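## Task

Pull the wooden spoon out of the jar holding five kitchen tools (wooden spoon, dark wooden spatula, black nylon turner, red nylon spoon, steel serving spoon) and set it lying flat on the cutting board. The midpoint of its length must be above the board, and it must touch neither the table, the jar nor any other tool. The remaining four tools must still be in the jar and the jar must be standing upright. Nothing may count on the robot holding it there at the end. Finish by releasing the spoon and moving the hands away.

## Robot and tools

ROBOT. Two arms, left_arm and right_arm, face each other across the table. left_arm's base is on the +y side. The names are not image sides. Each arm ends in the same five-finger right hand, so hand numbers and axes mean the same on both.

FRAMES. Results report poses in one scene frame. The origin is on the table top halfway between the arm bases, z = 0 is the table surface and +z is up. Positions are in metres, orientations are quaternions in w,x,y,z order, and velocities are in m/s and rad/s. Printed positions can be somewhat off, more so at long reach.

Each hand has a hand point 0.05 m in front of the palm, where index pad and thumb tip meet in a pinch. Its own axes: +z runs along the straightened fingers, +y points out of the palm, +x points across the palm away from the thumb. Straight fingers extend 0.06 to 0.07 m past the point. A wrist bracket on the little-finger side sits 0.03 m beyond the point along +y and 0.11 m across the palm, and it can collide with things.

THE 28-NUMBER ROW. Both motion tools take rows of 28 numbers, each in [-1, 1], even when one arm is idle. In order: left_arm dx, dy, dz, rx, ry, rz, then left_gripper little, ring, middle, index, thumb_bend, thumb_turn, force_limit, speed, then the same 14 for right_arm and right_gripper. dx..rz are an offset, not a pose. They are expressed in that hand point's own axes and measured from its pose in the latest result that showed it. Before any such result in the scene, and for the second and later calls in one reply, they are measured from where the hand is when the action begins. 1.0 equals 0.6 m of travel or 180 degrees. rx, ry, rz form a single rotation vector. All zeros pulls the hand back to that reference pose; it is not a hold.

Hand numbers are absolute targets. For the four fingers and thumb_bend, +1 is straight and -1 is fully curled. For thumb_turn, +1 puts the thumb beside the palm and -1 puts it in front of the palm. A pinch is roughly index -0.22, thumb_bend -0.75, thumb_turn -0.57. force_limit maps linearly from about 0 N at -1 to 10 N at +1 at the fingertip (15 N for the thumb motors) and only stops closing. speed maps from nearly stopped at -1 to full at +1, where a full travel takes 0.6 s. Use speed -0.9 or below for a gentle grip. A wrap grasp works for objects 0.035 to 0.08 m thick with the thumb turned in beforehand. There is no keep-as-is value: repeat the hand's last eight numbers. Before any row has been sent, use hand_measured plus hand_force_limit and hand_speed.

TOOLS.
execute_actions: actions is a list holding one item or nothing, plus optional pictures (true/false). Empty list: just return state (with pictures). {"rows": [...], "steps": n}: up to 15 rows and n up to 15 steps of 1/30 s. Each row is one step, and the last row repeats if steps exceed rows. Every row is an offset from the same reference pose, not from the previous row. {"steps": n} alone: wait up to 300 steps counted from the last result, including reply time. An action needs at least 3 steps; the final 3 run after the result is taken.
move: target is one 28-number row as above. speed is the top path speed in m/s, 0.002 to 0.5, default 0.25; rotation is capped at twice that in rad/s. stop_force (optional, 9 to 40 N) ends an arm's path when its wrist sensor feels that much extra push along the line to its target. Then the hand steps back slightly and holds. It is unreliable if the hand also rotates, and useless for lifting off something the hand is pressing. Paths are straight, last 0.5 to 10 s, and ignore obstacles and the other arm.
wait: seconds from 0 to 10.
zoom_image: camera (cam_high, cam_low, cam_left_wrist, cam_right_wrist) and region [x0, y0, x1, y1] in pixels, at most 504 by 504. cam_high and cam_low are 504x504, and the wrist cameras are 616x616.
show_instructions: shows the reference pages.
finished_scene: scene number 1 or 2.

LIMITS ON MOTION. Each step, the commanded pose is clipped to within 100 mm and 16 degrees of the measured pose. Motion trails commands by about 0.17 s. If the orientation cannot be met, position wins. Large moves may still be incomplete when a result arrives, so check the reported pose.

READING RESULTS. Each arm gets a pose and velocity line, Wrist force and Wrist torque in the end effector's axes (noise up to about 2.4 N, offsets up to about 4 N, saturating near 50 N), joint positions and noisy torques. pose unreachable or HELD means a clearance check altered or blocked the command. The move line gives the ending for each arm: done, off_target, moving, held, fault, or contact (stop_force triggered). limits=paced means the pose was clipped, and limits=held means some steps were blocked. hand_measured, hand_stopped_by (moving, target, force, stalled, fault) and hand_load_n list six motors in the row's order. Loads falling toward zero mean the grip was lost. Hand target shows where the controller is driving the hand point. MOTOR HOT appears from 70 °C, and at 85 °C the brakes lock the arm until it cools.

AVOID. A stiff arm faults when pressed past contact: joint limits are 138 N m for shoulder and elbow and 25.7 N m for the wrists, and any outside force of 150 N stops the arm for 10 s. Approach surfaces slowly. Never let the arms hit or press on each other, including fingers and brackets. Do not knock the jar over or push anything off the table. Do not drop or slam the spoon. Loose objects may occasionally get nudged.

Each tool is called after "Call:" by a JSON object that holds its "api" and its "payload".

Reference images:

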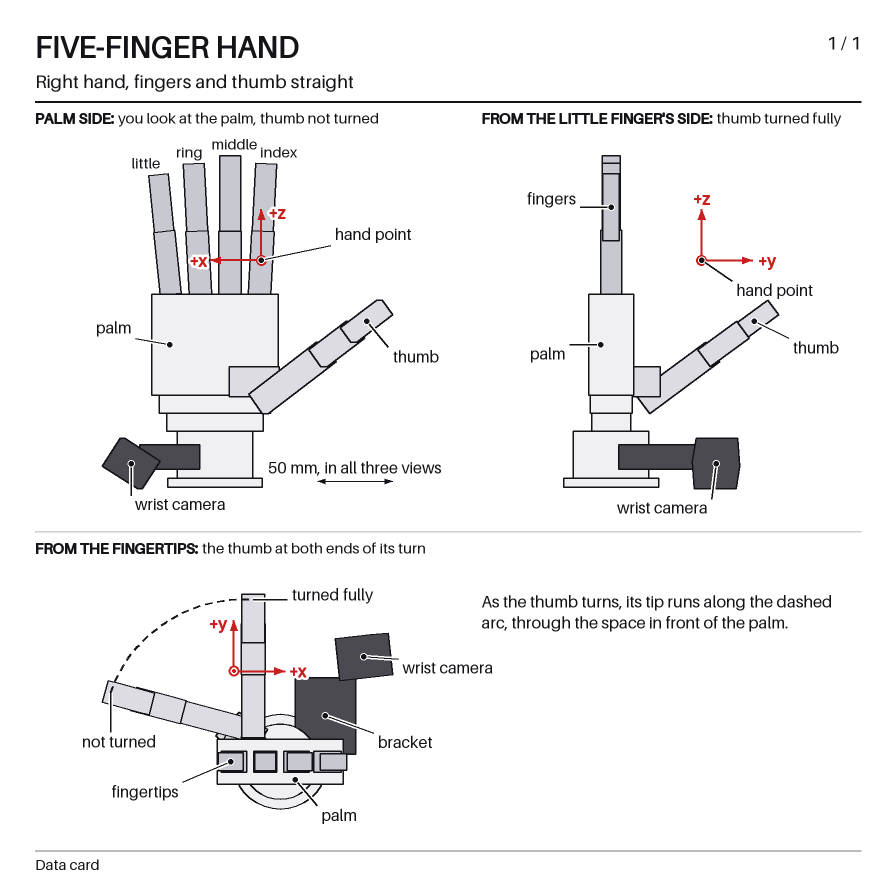

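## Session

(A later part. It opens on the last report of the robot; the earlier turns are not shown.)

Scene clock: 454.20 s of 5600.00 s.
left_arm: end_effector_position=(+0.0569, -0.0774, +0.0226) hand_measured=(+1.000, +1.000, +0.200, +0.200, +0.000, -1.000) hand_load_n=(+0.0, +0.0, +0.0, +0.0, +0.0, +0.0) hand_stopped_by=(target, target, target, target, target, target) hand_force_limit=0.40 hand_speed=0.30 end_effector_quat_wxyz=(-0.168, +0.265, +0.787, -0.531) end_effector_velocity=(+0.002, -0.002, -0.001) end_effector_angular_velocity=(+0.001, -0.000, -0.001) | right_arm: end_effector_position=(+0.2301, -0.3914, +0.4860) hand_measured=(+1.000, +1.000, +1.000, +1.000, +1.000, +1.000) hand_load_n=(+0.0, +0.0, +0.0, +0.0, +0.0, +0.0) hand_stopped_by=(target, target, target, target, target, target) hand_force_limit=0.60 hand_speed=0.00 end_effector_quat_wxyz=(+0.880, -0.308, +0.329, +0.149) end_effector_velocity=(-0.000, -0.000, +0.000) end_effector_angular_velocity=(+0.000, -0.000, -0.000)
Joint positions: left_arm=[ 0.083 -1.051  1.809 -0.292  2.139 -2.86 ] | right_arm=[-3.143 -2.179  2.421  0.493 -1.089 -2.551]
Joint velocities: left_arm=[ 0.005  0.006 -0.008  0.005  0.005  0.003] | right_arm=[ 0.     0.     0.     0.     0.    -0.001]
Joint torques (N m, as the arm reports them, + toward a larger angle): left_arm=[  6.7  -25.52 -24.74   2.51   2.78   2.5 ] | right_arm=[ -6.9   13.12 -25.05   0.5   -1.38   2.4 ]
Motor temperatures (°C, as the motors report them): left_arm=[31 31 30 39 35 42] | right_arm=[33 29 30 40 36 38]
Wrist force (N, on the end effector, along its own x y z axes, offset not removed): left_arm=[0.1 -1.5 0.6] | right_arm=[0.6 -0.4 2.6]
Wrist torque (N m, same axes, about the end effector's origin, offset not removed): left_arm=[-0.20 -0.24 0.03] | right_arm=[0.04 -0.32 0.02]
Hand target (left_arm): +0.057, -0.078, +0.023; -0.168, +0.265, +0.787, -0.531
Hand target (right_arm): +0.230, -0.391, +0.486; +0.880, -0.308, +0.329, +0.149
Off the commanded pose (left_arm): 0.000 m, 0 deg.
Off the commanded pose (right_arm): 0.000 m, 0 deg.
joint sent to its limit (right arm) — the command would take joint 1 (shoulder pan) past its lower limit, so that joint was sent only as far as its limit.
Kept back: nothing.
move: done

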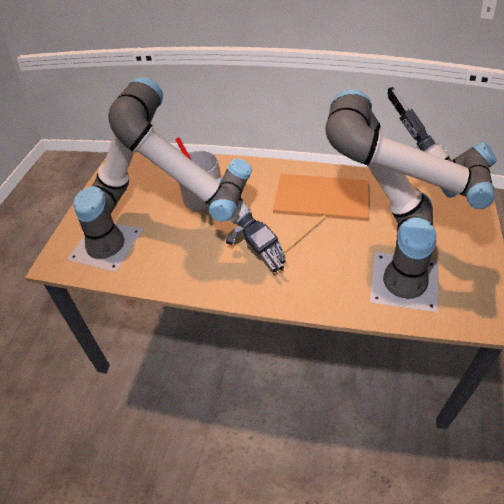

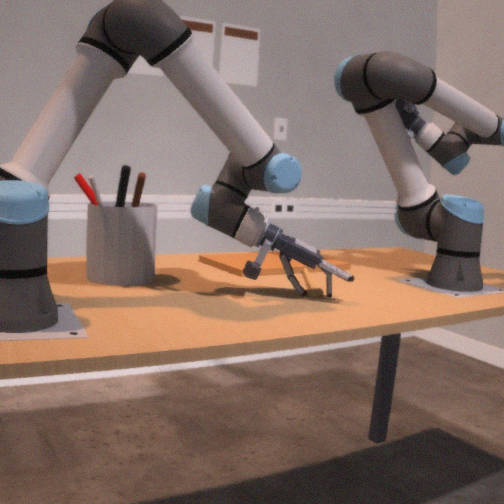

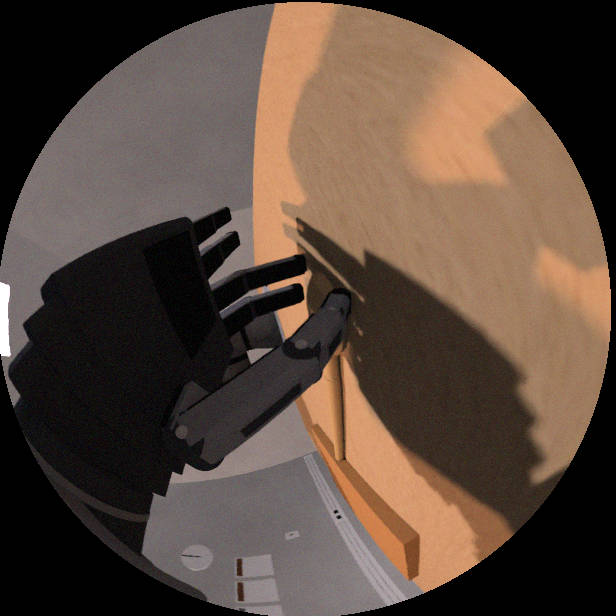

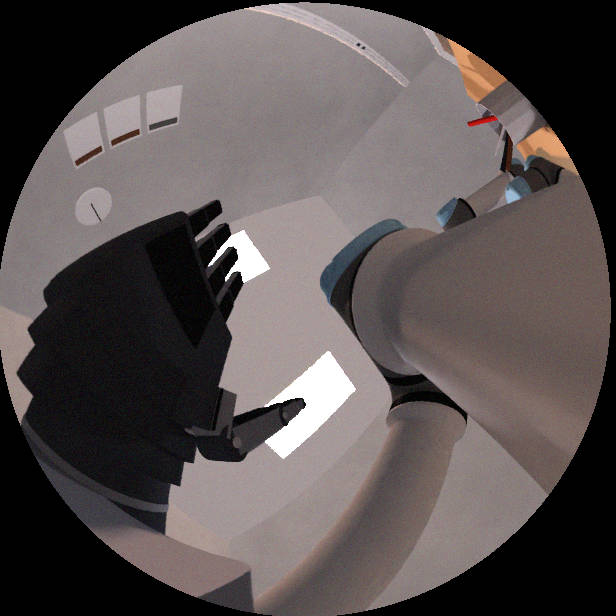

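Call:
{"api": "move", "payload": {"target": [0,0,0,0,0,0,1,1,-0.5,-0.5,-0.4,-1,0.4,-0.8,0,0,0,0,0,0,1,1,1,1,1,1,0.6,0]}}

Call:
{"api": "wait", "payload": {"seconds": 2}}

Call:
{"api": "zoom_image", "payload": {"camera": "cam_low", "region": [180, 180, 420, 320]}}

Scene clock: 456.60 s of 5600.00 s.
left_arm: end_effector_position=(+0.0569, -0.0774, +0.0226) hand_measured=(+1.000, +1.000, +0.014, +0.058, -0.400, -1.000) hand_load_n=(+0.0, +0.0, +1.0, +1.0, +0.0, +0.0) hand_stopped_by=(target, target, force, force, target, target) hand_force_limit=0.40 hand_speed=-0.80 end_effector_quat_wxyz=(-0.168, +0.265, +0.787, -0.531) end_effector_velocity=(-0.000, +0.000, -0.000) end_effector_angular_velocity=(+0.002, +0.000, -0.000) | right_arm: end_effector_position=(+0.2301, -0.3914, +0.4860) hand_measured=(+1.000, +1.000, +1.000, +1.000, +1.000, +1.000) hand_load_n=(+0.0, +0.0, +0.0, +0.0, +0.0, +0.0) hand_stopped_by=(target, target, target, target, target, target) hand_force_limit=0.60 hand_speed=0.00 end_effector_quat_wxyz=(+0.880, -0.308, +0.329, +0.149) end_effector_velocity=(+0.000, -0.000, -0.000) end_effector_angular_velocity=(-0.000, +0.000, -0.001)
Joint positions: left_arm=[ 0.082 -1.051  1.809 -0.292  2.139 -2.86 ] | right_arm=[-3.143 -2.179  2.421  0.493 -1.089 -2.551]
Joint velocities: left_arm=[-0.     0.     0.     0.002  0.001 -0.   ] | right_arm=[-0.     0.    -0.    -0.     0.001 -0.001]
Joint torques (N m, as the arm reports them, + toward a larger angle): left_arm=[ -2.21 -44.73 -10.15   0.24  -2.02  -2.2 ] | right_arm=[ -6.76  13.32 -25.7    0.51  -1.3    2.49]
Motor temperatures (°C, as the motors report them): left_arm=[31 31 30 39 35 42] | right_arm=[33 29 30 40 36 38]
Wrist force (N, on the end effector, along its own x y z axes, offset not removed): left_arm=[1.4 -4.2 -0.1] | right_arm=[0.8 2.4 2.1]
Wrist torque (N m, same axes, about the end effector's origin, offset not removed): left_arm=[0.01 -0.35 0.12] | right_arm=[0.42 -0.37 0.05]
Hand target (left_arm): +0.057, -0.077, +0.023; -0.168, +0.265, +0.787, -0.531
Hand target (right_arm): +0.230, -0.391, +0.486; +0.880, -0.308, +0.329, +0.149
Off the commanded pose (left_arm): 0.000 m, 0 deg.
Off the commanded pose (right_arm): 0.000 m, 0 deg.
Kept back: nothing.
move: done

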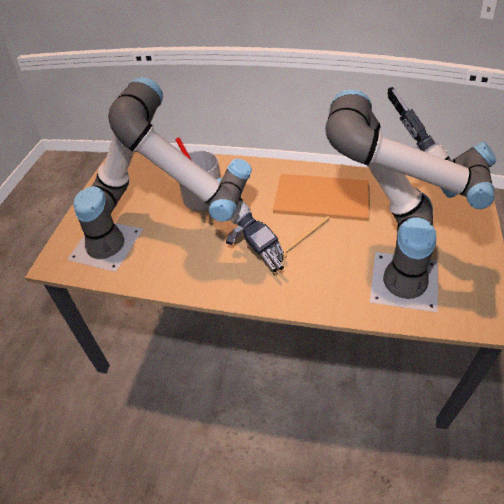

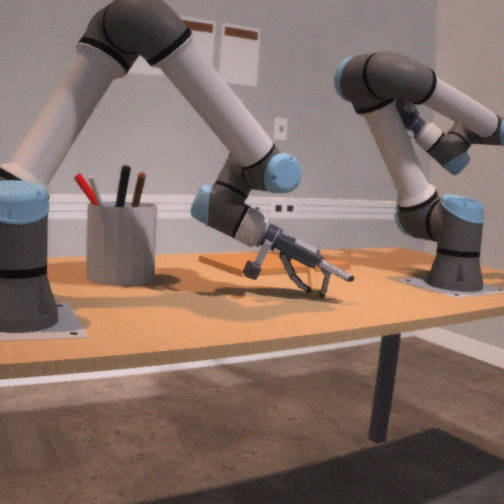

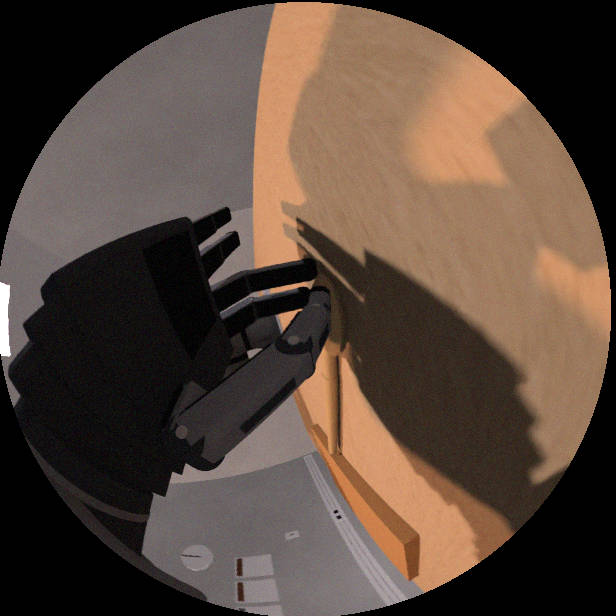

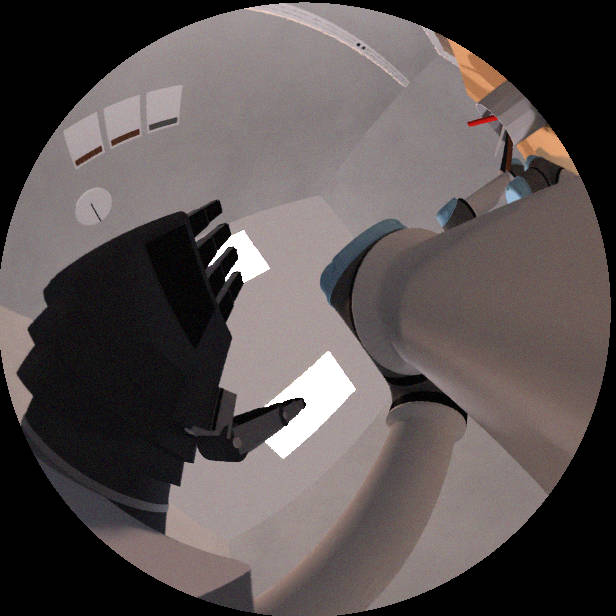

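Scene clock: 458.60 s of 5600.00 s.
left_arm: end_effector_position=(+0.0569, -0.0774, +0.0226) hand_measured=(+1.000, +1.000, +0.014, +0.058, -0.400, -1.000) hand_load_n=(+0.0, +0.0, +1.0, +1.0, +0.0, +0.0) hand_stopped_by=(target, target, force, force, target, target) hand_force_limit=0.40 hand_speed=-0.80 end_effector_quat_wxyz=(-0.168, +0.265, +0.787, -0.531) end_effector_velocity=(+0.001, +0.000, +0.000) end_effector_angular_velocity=(+0.000, -0.001, +0.001) | right_arm: end_effector_position=(+0.2301, -0.3914, +0.4860) hand_measured=(+1.000, +1.000, +1.000, +1.000, +1.000, +1.000) hand_load_n=(+0.0, +0.0, +0.0, +0.0, +0.0, +0.0) hand_stopped_by=(target, target, target, target, target, target) hand_force_limit=0.60 hand_speed=0.00 end_effector_quat_wxyz=(+0.880, -0.308, +0.329, +0.149) end_effector_velocity=(+0.000, +0.000, -0.000) end_effector_angular_velocity=(-0.000, +0.000, -0.000)
Joint positions: left_arm=[ 0.082 -1.051  1.809 -0.292  2.139 -2.86 ] | right_arm=[-3.143 -2.179  2.421  0.493 -1.089 -2.551]
Joint velocities: left_arm=[ 0.001 -0.001  0.     0.001 -0.001  0.001] | right_arm=[ 0.001 -0.     0.     0.     0.001 -0.001]
Joint torques (N m, as the arm reports them, + toward a larger angle): left_arm=[  5.81 -38.19 -18.98   3.    -0.18  -2.25] | right_arm=[ -5.82  13.11 -25.95   0.46  -1.58   2.41]
Motor temperatures (°C, as the motors report them): left_arm=[31 31 30 39 35 42] | right_arm=[33 29 30 40 36 38]
Wrist force (N, on the end effector, along its own x y z axes, offset not removed): left_arm=[0.2 -4.9 0.6] | right_arm=[0.4 2.7 1.7]
Wrist torque (N m, same axes, about the end effector's origin, offset not removed): left_arm=[-0.15 -0.16 0.02] | right_arm=[0.49 -0.27 0.03]
Hand target (left_arm): +0.057, -0.077, +0.023; -0.168, +0.265, +0.787, -0.531
Hand target (right_arm): +0.230, -0.391, +0.486; +0.880, -0.308, +0.329, +0.149
Off the commanded pose (left_arm): 0.000 m, 0 deg.
Off the commanded pose (right_arm): 0.000 m, 0 deg.
Kept back: nothing.
Steps of this call (steps 1 to 60: nothing new was sent). Readings (end_effector_position | what the end effector reports):
1: left_arm (+0.0569, -0.0774, +0.0226) | right_arm (+0.2301, -0.3914, +0.4860) | left_arm hand_measured=(+1.000, +1.000, +0.014, +0.058, -0.400, -1.000) hand_load_n=(+0.0, +0.0, +1.0, +1.0, +0.0, +0.0) hand_stopped_by=(target, target, force, force, target, target) hand_force_limit=0.40 hand_speed=-0.80 | right_arm hand_measured=(+1.000, +1.000, +1.000, +1.000, +1.000, +1.000) hand_load_n=(+0.0, +0.0, +0.0, +0.0, +0.0, +0.0) hand_stopped_by=(target, target, target, target, target, target) hand_force_limit=0.60 hand_speed=0.00
2: left_arm (+0.0569, -0.0774, +0.0226) | right_arm (+0.2301, -0.3914, +0.4860) | left_arm hand_measured=(+1.000, +1.000, +0.014, +0.058, -0.400, -1.000) hand_load_n=(+0.0, +0.0, +1.0, +1.0, +0.0, +0.0) hand_stopped_by=(target, target, force, force, target, target) hand_force_limit=0.40 hand_speed=-0.80 | right_arm hand_measured=(+1.000, +1.000, +1.000, +1.000, +1.000, +1.000) hand_load_n=(+0.0, +0.0, +0.0, +0.0, +0.0, +0.0) hand_stopped_by=(target, target, target, target, target, target) hand_force_limit=0.60 hand_speed=0.00
4: left_arm (+0.0569, -0.0774, +0.0226) | right_arm (+0.2301, -0.3914, +0.4860) | left_arm hand_measured=(+1.000, +1.000, +0.014, +0.058, -0.400, -1.000) hand_load_n=(+0.0, +0.0, +1.0, +1.0, +0.0, +0.0) hand_stopped_by=(target, target, force, force, target, target) hand_force_limit=0.40 hand_speed=-0.80 | right_arm hand_measured=(+1.000, +1.000, +1.000, +1.000, +1.000, +1.000) hand_load_n=(+0.0, +0.0, +0.0, +0.0, +0.0, +0.0) hand_stopped_by=(target, target, target, target, target, target) hand_force_limit=0.60 hand_speed=0.00
8: left_arm (+0.0569, -0.0774, +0.0226) | right_arm (+0.2301, -0.3914, +0.4860) | left_arm hand_measured=(+1.000, +1.000, +0.014, +0.058, -0.400, -1.000) hand_load_n=(+0.0, +0.0, +1.0, +1.0, +0.0, +0.0) hand_stopped_by=(target, target, force, force, target, target) hand_force_limit=0.40 hand_speed=-0.80 | right_arm hand_measured=(+1.000, +1.000, +1.000, +1.000, +1.000, +1.000) hand_load_n=(+0.0, +0.0, +0.0, +0.0, +0.0, +0.0) hand_stopped_by=(target, target, target, target, target, target) hand_force_limit=0.60 hand_speed=0.00
60: the state above

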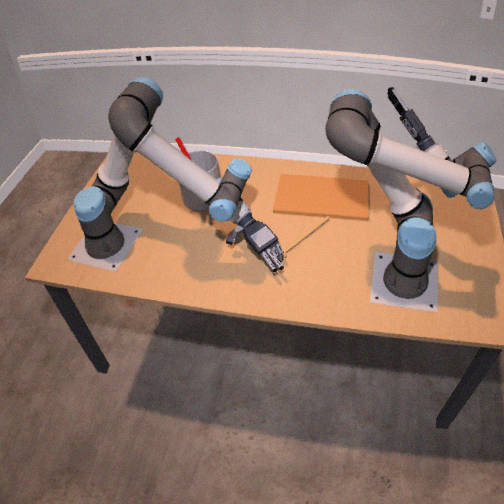

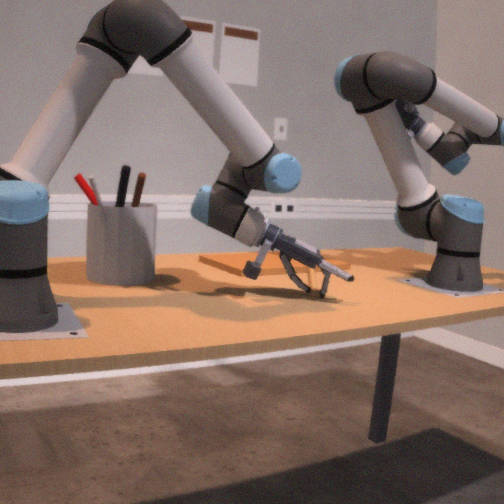

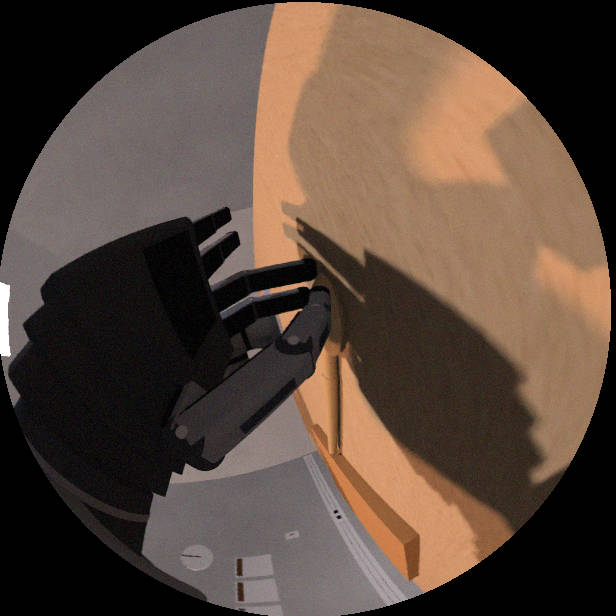

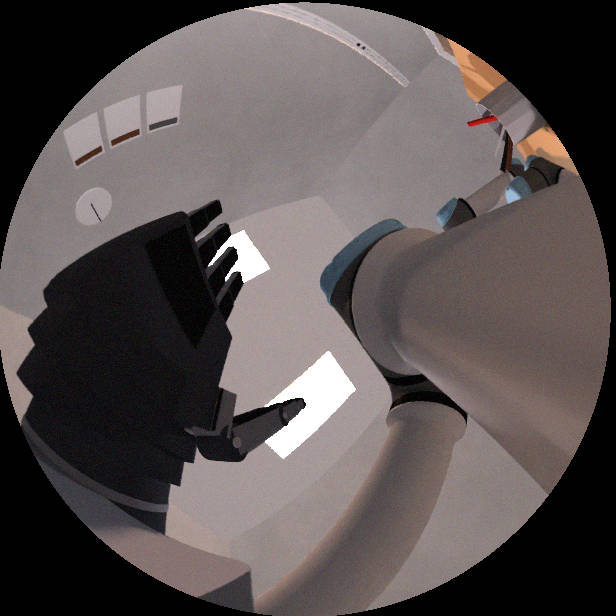

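Region (180, 180, 420, 320) of cam_low's 504x504 image, scaled by 2.100, with more detail than that image has; it fills the top 294 rows of this view, and the rest is white.

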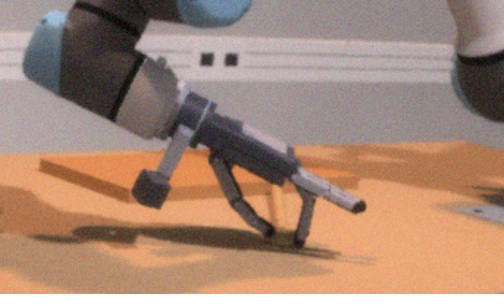

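Call:
{"api": "move", "payload": {"target": [0,-0.004,0,0,0,0,1,1,-0.6,-0.6,-0.6,-1,0.7,-0.8,0,0,0,0,0,0,1,1,1,1,1,1,0.6,0], "speed": 0.005}}

Call:
{"api": "wait", "payload": {"seconds": 2}}

Call:
{"api": "zoom_image", "payload": {"camera": "cam_low", "region": [180, 180, 420, 320]}}

Scene clock: 460.17 s of 5600.00 s.
left_arm: end_effector_position=(+0.0564, -0.0781, +0.0248) hand_measured=(+1.000, +1.000, -0.254, -0.292, -0.588, -1.000) hand_load_n=(+0.0, +0.0, +9.0, +9.0, +7.0, -2.5) hand_stopped_by=(target, target, force, force, stalled, target) hand_force_limit=0.70 hand_speed=-0.80 end_effector_quat_wxyz=(-0.168, +0.265, +0.787, -0.531) end_effector_velocity=(-0.001, +0.000, -0.001) end_effector_angular_velocity=(+0.001, -0.001, -0.001) | right_arm: end_effector_position=(+0.2301, -0.3914, +0.4860) hand_measured=(+1.000, +1.000, +1.000, +1.000, +1.000, +1.000) hand_load_n=(+0.0, +0.0, +0.0, +0.0, +0.0, +0.0) hand_stopped_by=(target, target, target, target, target, target) hand_force_limit=0.60 hand_speed=0.00 end_effector_quat_wxyz=(+0.880, -0.308, +0.329, +0.149) end_effector_velocity=(+0.000, +0.000, -0.000) end_effector_angular_velocity=(-0.001, -0.000, -0.002)
Joint positions: left_arm=[ 0.081 -1.054  1.806 -0.286  2.138 -2.86 ] | right_arm=[-3.143 -2.179  2.421  0.493 -1.089 -2.551]
Joint velocities: left_arm=[-0.001  0.001  0.    -0.    -0.     0.001] | right_arm=[-0.    -0.     0.    -0.     0.001 -0.001]
Joint torques (N m, as the arm reports them, + toward a larger angle): left_arm=[ -7.8  -52.93 -24.83   2.39  -1.78  -2.18] | right_arm=[ -7.28  12.84 -26.14   0.51  -1.5    2.4 ]
Motor temperatures (°C, as the motors report them): left_arm=[31 31 30 39 35 42] | right_arm=[33 29 30 40 36 38]
Wrist force (N, on the end effector, along its own x y z axes, offset not removed): left_arm=[0.6 -1.5 0.7] | right_arm=[0.9 1.2 1.4]
Wrist torque (N m, same axes, about the end effector's origin, offset not removed): left_arm=[-0.23 -0.36 0.15] | right_arm=[0.28 -0.40 0.03]
Hand target (left_arm): +0.056, -0.078, +0.025; -0.168, +0.265, +0.787, -0.531
Hand target (right_arm): +0.230, -0.391, +0.486; +0.880, -0.308, +0.329, +0.149
Off the commanded pose (left_arm): 0.000 m, 0 deg.
Off the commanded pose (right_arm): 0.000 m, 0 deg.
joint sent to its limit (right arm) — the command would take joint 1 (shoulder pan) past its lower limit, so that joint was sent only as far as its limit.
Kept back: nothing.
move: done

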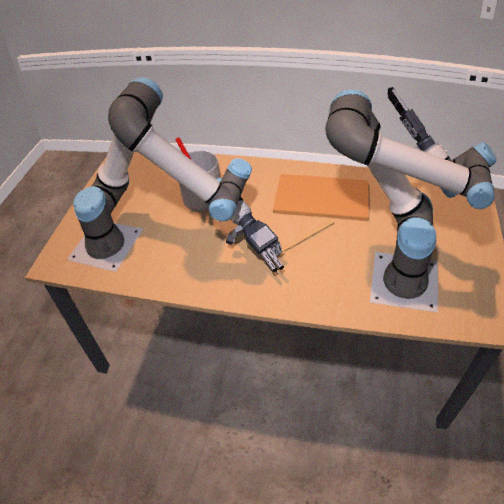

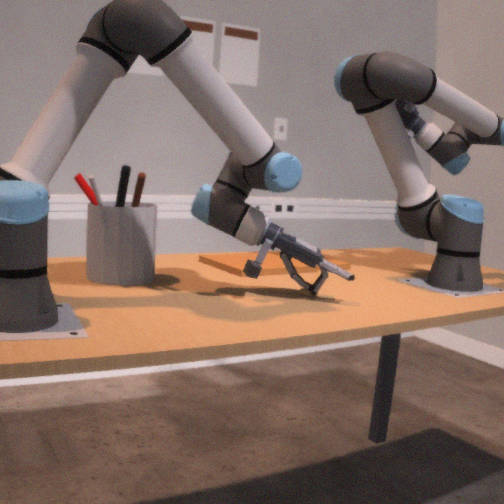

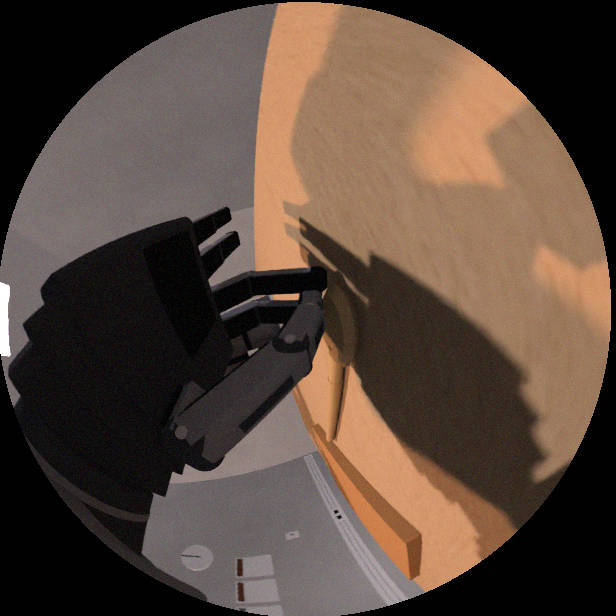

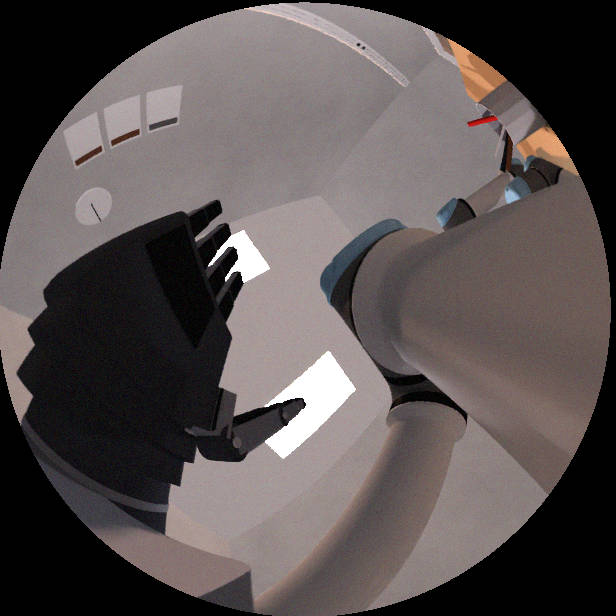

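Scene clock: 462.17 s of 5600.00 s.
left_arm: end_effector_position=(+0.0564, -0.0781, +0.0248) hand_measured=(+1.000, +1.000, -0.254, -0.292, -0.588, -1.000) hand_load_n=(+0.0, +0.0, +9.0, +9.0, +7.0, -2.5) hand_stopped_by=(target, target, force, force, stalled, target) hand_force_limit=0.70 hand_speed=-0.80 end_effector_quat_wxyz=(-0.168, +0.265, +0.787, -0.531) end_effector_velocity=(+0.000, +0.000, +0.001) end_effector_angular_velocity=(-0.001, +0.001, +0.001) | right_arm: end_effector_position=(+0.2301, -0.3914, +0.4860) hand_measured=(+1.000, +1.000, +1.000, +1.000, +1.000, +1.000) hand_load_n=(+0.0, +0.0, +0.0, +0.0, +0.0, +0.0) hand_stopped_by=(target, target, target, target, target, target) hand_force_limit=0.60 hand_speed=0.00 end_effector_quat_wxyz=(+0.880, -0.308, +0.329, +0.149) end_effector_velocity=(-0.000, +0.000, -0.000) end_effector_angular_velocity=(+0.000, -0.001, -0.000)
Joint positions: left_arm=[ 0.081 -1.054  1.806 -0.286  2.138 -2.86 ] | right_arm=[-3.143 -2.179  2.421  0.493 -1.089 -2.551]
Joint velocities: left_arm=[ 0.    -0.002  0.     0.     0.    -0.001] | right_arm=[-0.    -0.     0.001 -0.    -0.001 -0.   ]
Joint torques (N m, as the arm reports them, + toward a larger angle): left_arm=[ -7.39 -52.39 -24.89   2.32  -1.8   -2.23] | right_arm=[ -6.61  13.2  -26.48   0.39  -1.27   2.17]
Motor temperatures (°C, as the motors report them): left_arm=[31 31 30 39 35 42] | right_arm=[33 29 30 40 36 38]
Wrist force (N, on the end effector, along its own x y z axes, offset not removed): left_arm=[0.4 -1.6 2.5] | right_arm=[1.4 2.6 1.0]
Wrist torque (N m, same axes, about the end effector's origin, offset not removed): left_arm=[-0.31 -0.41 0.07] | right_arm=[0.47 -0.46 0.11]
Hand target (left_arm): +0.056, -0.078, +0.025; -0.168, +0.265, +0.787, -0.531
Hand target (right_arm): +0.230, -0.391, +0.486; +0.880, -0.308, +0.329, +0.149
Off the commanded pose (left_arm): 0.000 m, 0 deg.
Off the commanded pose (right_arm): 0.000 m, 0 deg.
Kept back: nothing.
Steps of this call (steps 1 to 60: nothing new was sent). Readings (end_effector_position | what the end effector reports):
1: left_arm (+0.0564, -0.0781, +0.0248) | right_arm (+0.2301, -0.3914, +0.4860) | left_arm hand_measured=(+1.000, +1.000, -0.254, -0.292, -0.588, -1.000) hand_load_n=(+0.0, +0.0, +9.0, +9.0, +7.0, -2.5) hand_stopped_by=(target, target, force, force, stalled, target) hand_force_limit=0.70 hand_speed=-0.80 | right_arm hand_measured=(+1.000, +1.000, +1.000, +1.000, +1.000, +1.000) hand_load_n=(+0.0, +0.0, +0.0, +0.0, +0.0, +0.0) hand_stopped_by=(target, target, target, target, target, target) hand_force_limit=0.60 hand_speed=0.00
2: left_arm (+0.0564, -0.0781, +0.0248) | right_arm (+0.2301, -0.3914, +0.4860) | left_arm hand_measured=(+1.000, +1.000, -0.254, -0.292, -0.588, -1.000) hand_load_n=(+0.0, +0.0, +9.0, +9.0, +7.0, -2.5) hand_stopped_by=(target, target, force, force, stalled, target) hand_force_limit=0.70 hand_speed=-0.80 | right_arm hand_measured=(+1.000, +1.000, +1.000, +1.000, +1.000, +1.000) hand_load_n=(+0.0, +0.0, +0.0, +0.0, +0.0, +0.0) hand_stopped_by=(target, target, target, target, target, target) hand_force_limit=0.60 hand_speed=0.00
4: left_arm (+0.0564, -0.0781, +0.0248) | right_arm (+0.2301, -0.3914, +0.4860) | left_arm hand_measured=(+1.000, +1.000, -0.254, -0.292, -0.588, -1.000) hand_load_n=(+0.0, +0.0, +9.0, +9.0, +7.0, -2.5) hand_stopped_by=(target, target, force, force, stalled, target) hand_force_limit=0.70 hand_speed=-0.80 | right_arm hand_measured=(+1.000, +1.000, +1.000, +1.000, +1.000, +1.000) hand_load_n=(+0.0, +0.0, +0.0, +0.0, +0.0, +0.0) hand_stopped_by=(target, target, target, target, target, target) hand_force_limit=0.60 hand_speed=0.00
8: left_arm (+0.0564, -0.0781, +0.0248) | right_arm (+0.2301, -0.3914, +0.4860) | left_arm hand_measured=(+1.000, +1.000, -0.254, -0.292, -0.588, -1.000) hand_load_n=(+0.0, +0.0, +9.0, +9.0, +7.0, -2.5) hand_stopped_by=(target, target, force, force, stalled, target) hand_force_limit=0.70 hand_speed=-0.80 | right_arm hand_measured=(+1.000, +1.000, +1.000, +1.000, +1.000, +1.000) hand_load_n=(+0.0, +0.0, +0.0, +0.0, +0.0, +0.0) hand_stopped_by=(target, target, target, target, target, target) hand_force_limit=0.60 hand_speed=0.00
60: the state above

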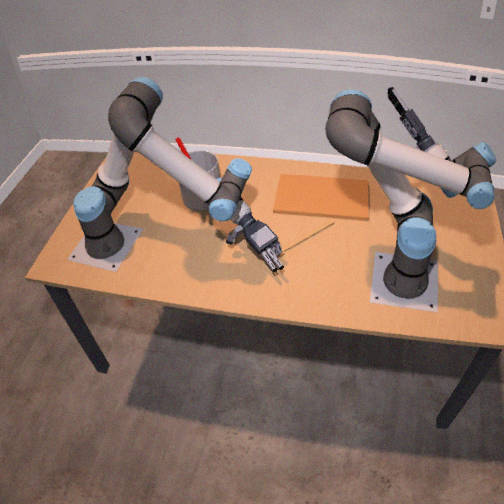

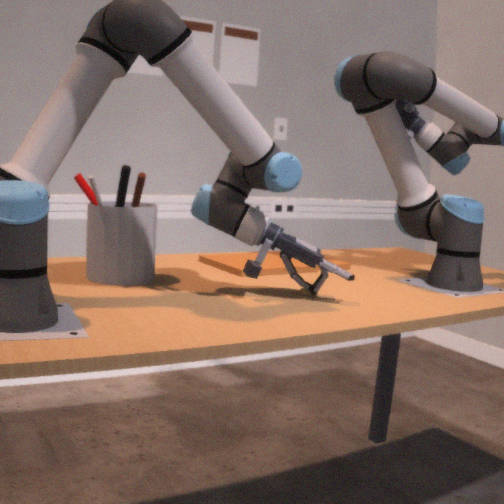

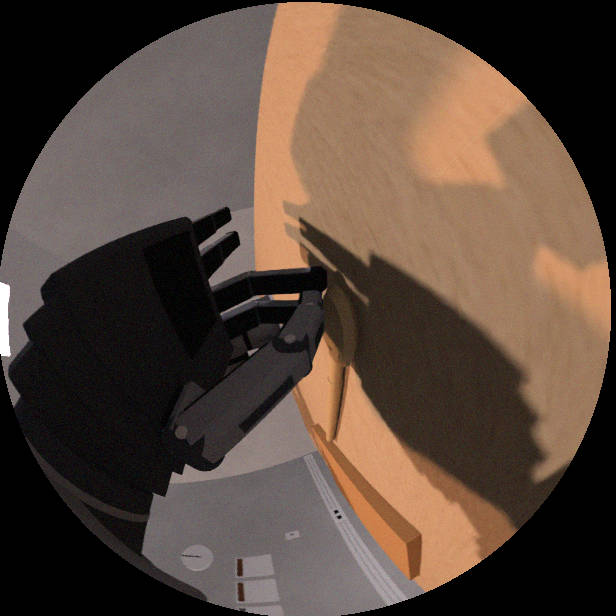

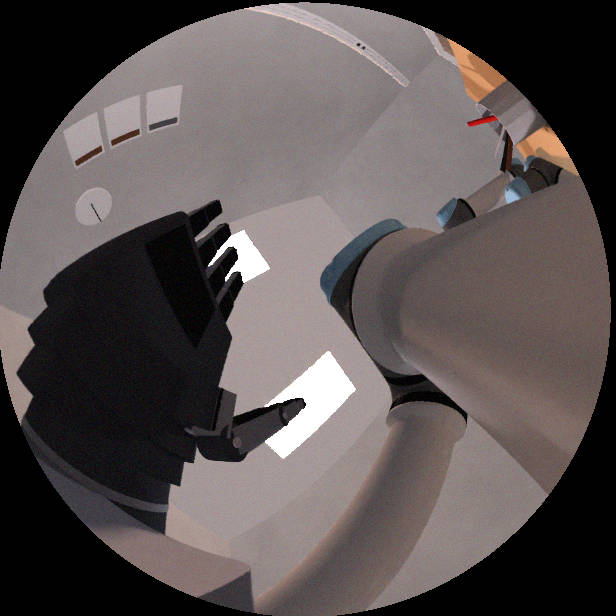

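Region (180, 180, 420, 320) of cam_low's 504x504 image, scaled by 2.100, with more detail than that image has; it fills the top 294 rows of this view, and the rest is white.

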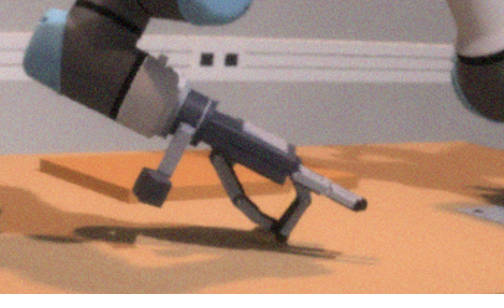

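Call:
{"api": "move", "payload": {"target": [0,-0.17,-0.07,0,0,0,-1,-1,1,1,-1,1,0.5,0.3,0,0,0,0,0,0,1,1,1,1,1,1,0.6,0], "speed": 0.15}}

Call:
{"api": "move", "payload": {"target": [0.1,0,0,-0.297,-0.288,-0.438,-1,-1,1,1,-1,1,0.5,0.3,0,0,0,0,0,0,1,1,1,1,1,1,0.6,0], "speed": 0.3}}

Call:
{"api": "zoom_image", "payload": {"camera": "cam_high", "region": [180, 130, 400, 300]}}

Scene clock: 464.20 s of 5600.00 s.
left_arm: end_effector_position=(+0.0552, -0.0771, +0.1349) hand_measured=(-1.000, -1.000, +1.000, +1.000, -1.000, +1.000) hand_load_n=(+0.0, +0.0, +0.0, +0.0, +0.0, +0.0) hand_stopped_by=(target, target, target, target, target, target) hand_force_limit=0.50 hand_speed=0.30 end_effector_quat_wxyz=(-0.168, +0.265, +0.787, -0.531) end_effector_velocity=(-0.000, +0.000, +0.002) end_effector_angular_velocity=(+0.002, -0.000, -0.001) | right_arm: end_effector_position=(+0.2301, -0.3914, +0.4860) hand_measured=(+1.000, +1.000, +1.000, +1.000, +1.000, +1.000) hand_load_n=(+0.0, +0.0, +0.0, +0.0, +0.0, +0.0) hand_stopped_by=(target, target, target, target, target, target) hand_force_limit=0.60 hand_speed=0.00 end_effector_quat_wxyz=(+0.880, -0.308, +0.329, +0.149) end_effector_velocity=(+0.000, -0.000, +0.000) end_effector_angular_velocity=(+0.000, +0.001, +0.000)
Joint positions: left_arm=[ 0.079 -1.211  1.706 -0.03   2.135 -2.862] | right_arm=[-3.143 -2.179  2.421  0.493 -1.089 -2.551]
Joint velocities: left_arm=[ 0.    -0.001 -0.004  0.007  0.001  0.001] | right_arm=[-0.     0.    -0.    -0.     0.     0.001]
Joint torques (N m, as the arm reports them, + toward a larger angle): left_arm=[ -7.77 -48.55 -28.64   2.12  -0.32   2.42] | right_arm=[ -6.13  13.03 -25.81   0.45  -1.21   2.45]
Motor temperatures (°C, as the motors report them): left_arm=[31 31 30 39 35 42] | right_arm=[33 29 30 40 36 38]
Wrist force (N, on the end effector, along its own x y z axes, offset not removed): left_arm=[-0.3 -1.6 1.1] | right_arm=[2.0 4.0 2.5]
Wrist torque (N m, same axes, about the end effector's origin, offset not removed): left_arm=[-0.23 -0.24 0.08] | right_arm=[0.67 -0.60 0.26]
Hand target (left_arm): +0.055, -0.077, +0.135; -0.168, +0.265, +0.787, -0.531
Hand target (right_arm): +0.230, -0.391, +0.486; +0.880, -0.308, +0.329, +0.149
Off the commanded pose (left_arm): 0.000 m, 0 deg.
Off the commanded pose (right_arm): 0.000 m, 0 deg.
Kept back: nothing.
move: done

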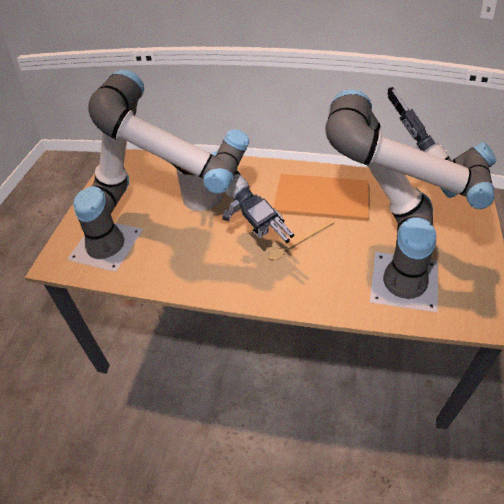

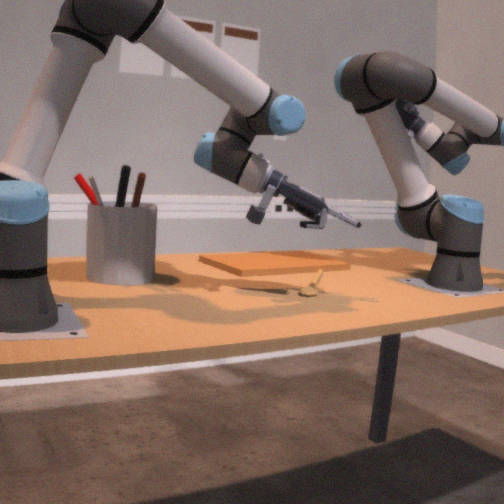

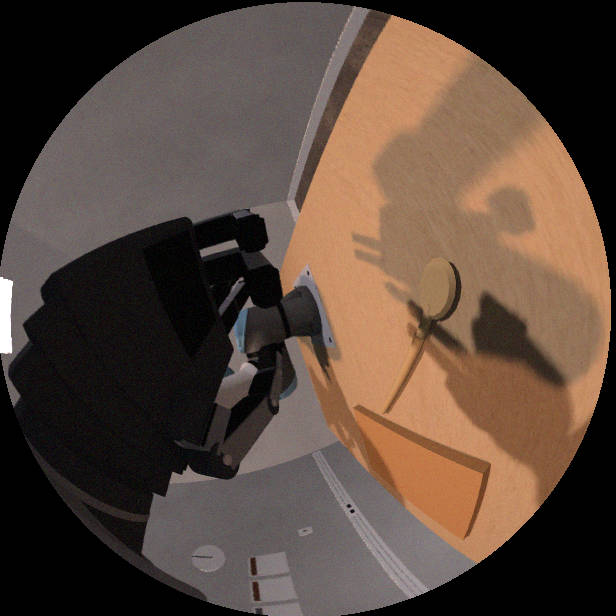

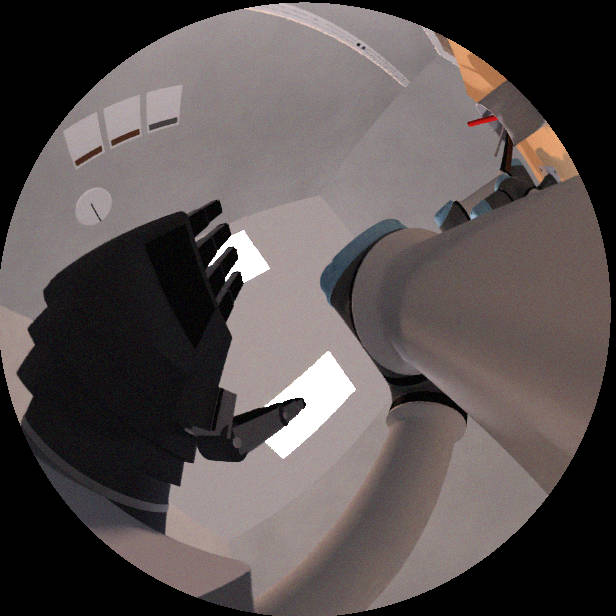

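Scene clock: 468.03 s of 5600.00 s.
left_arm: end_effector_position=(+0.0070, -0.0410, +0.1337) hand_measured=(-1.000, -1.000, +1.000, +1.000, -1.000, +1.000) hand_load_n=(+0.0, +0.0, +0.0, +0.0, +0.0, +0.0) hand_stopped_by=(target, target, target, target, target, target) hand_force_limit=0.50 hand_speed=0.30 end_effector_quat_wxyz=(+0.001, +0.447, -0.895, -0.000) end_effector_velocity=(-0.000, -0.000, -0.000) end_effector_angular_velocity=(+0.015, +0.002, +0.007) | right_arm: end_effector_position=(+0.2301, -0.3914, +0.4860) hand_measured=(+1.000, +1.000, +1.000, +1.000, +1.000, +1.000) hand_load_n=(+0.0, +0.0, +0.0, +0.0, +0.0, +0.0) hand_stopped_by=(target, target, target, target, target, target) hand_force_limit=0.60 hand_speed=0.00 end_effector_quat_wxyz=(+0.880, -0.308, +0.329, +0.149) end_effector_velocity=(+0.000, -0.000, +0.000) end_effector_angular_velocity=(-0.000, +0.000, -0.001)
Joint positions: left_arm=[-0.092 -0.568  0.586  1.552  1.573 -4.254] | right_arm=[-3.143 -2.179  2.421  0.493 -1.089 -2.551]
Joint velocities: left_arm=[ 0.002  0.016 -0.023  0.021  0.005 -0.005] | right_arm=[-0.002 -0.001 -0.     0.    -0.001  0.001]
Joint torques (N m, as the arm reports them, + toward a larger angle): left_arm=[  7.35 -44.29 -28.94   4.51   2.45  -2.27] | right_arm=[ -6.76  12.9  -26.29   0.65  -1.32   2.33]
Motor temperatures (°C, as the motors report them): left_arm=[31 31 30 39 35 42] | right_arm=[33 29 30 40 36 38]
Wrist force (N, on the end effector, along its own x y z axes, offset not removed): left_arm=[0.1 -0.8 0.7] | right_arm=[1.8 2.4 1.4]
Wrist torque (N m, same axes, about the end effector's origin, offset not removed): left_arm=[-0.05 -0.21 0.06] | right_arm=[0.43 -0.46 0.16]
Hand target (left_arm): +0.007, -0.041, +0.134; -0.001, -0.447, +0.894, +0.001
Hand target (right_arm): +0.230, -0.391, +0.486; +0.880, -0.308, +0.329, +0.149
Off the commanded pose (left_arm): 0.000 m, 0 deg.
Off the commanded pose (right_arm): 0.000 m, 0 deg.
Kept back: nothing.
move: done

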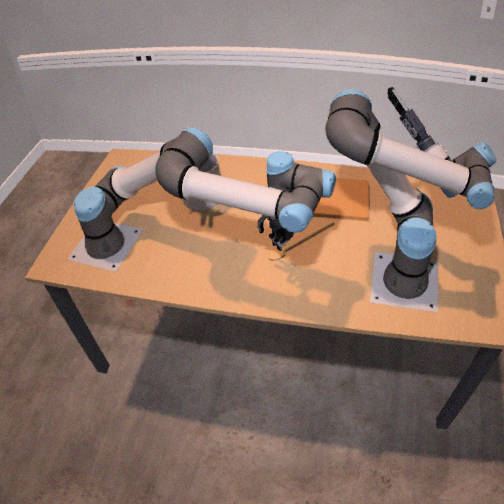

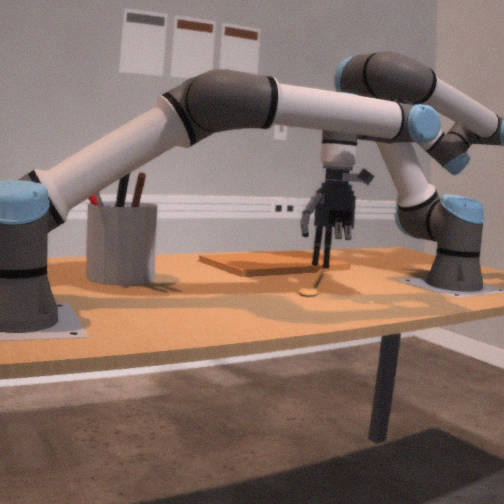

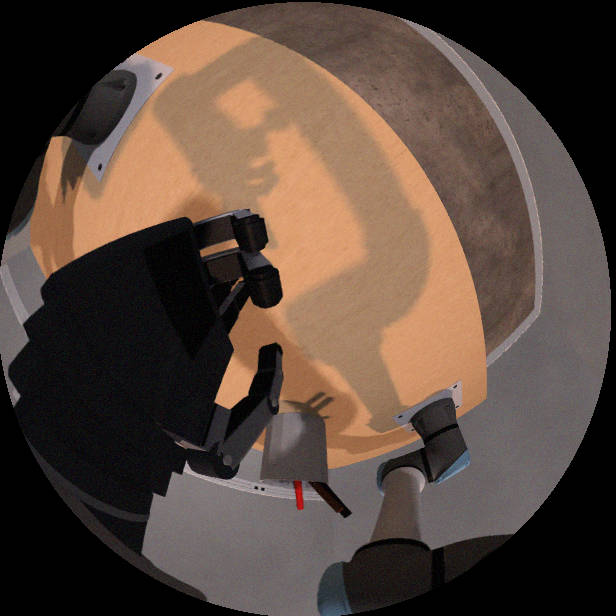

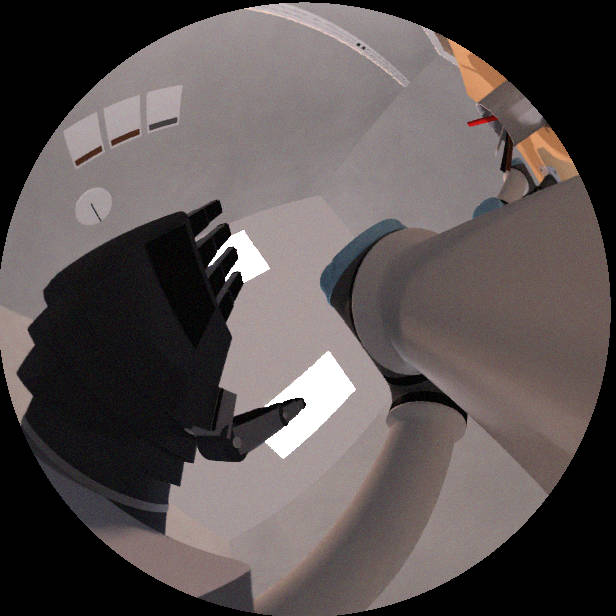

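Region (180, 130, 400, 300) of cam_high's 504x504 image, scaled by 2.291, with more detail than that image has; it fills the top 389 rows of this view, and the rest is white.

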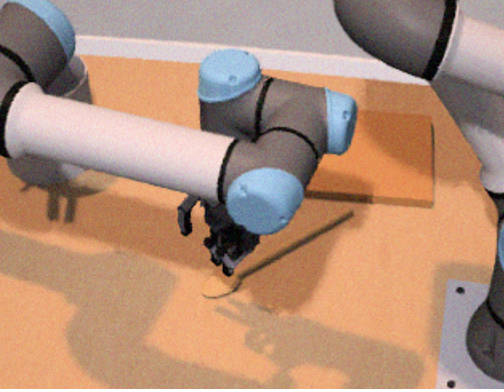

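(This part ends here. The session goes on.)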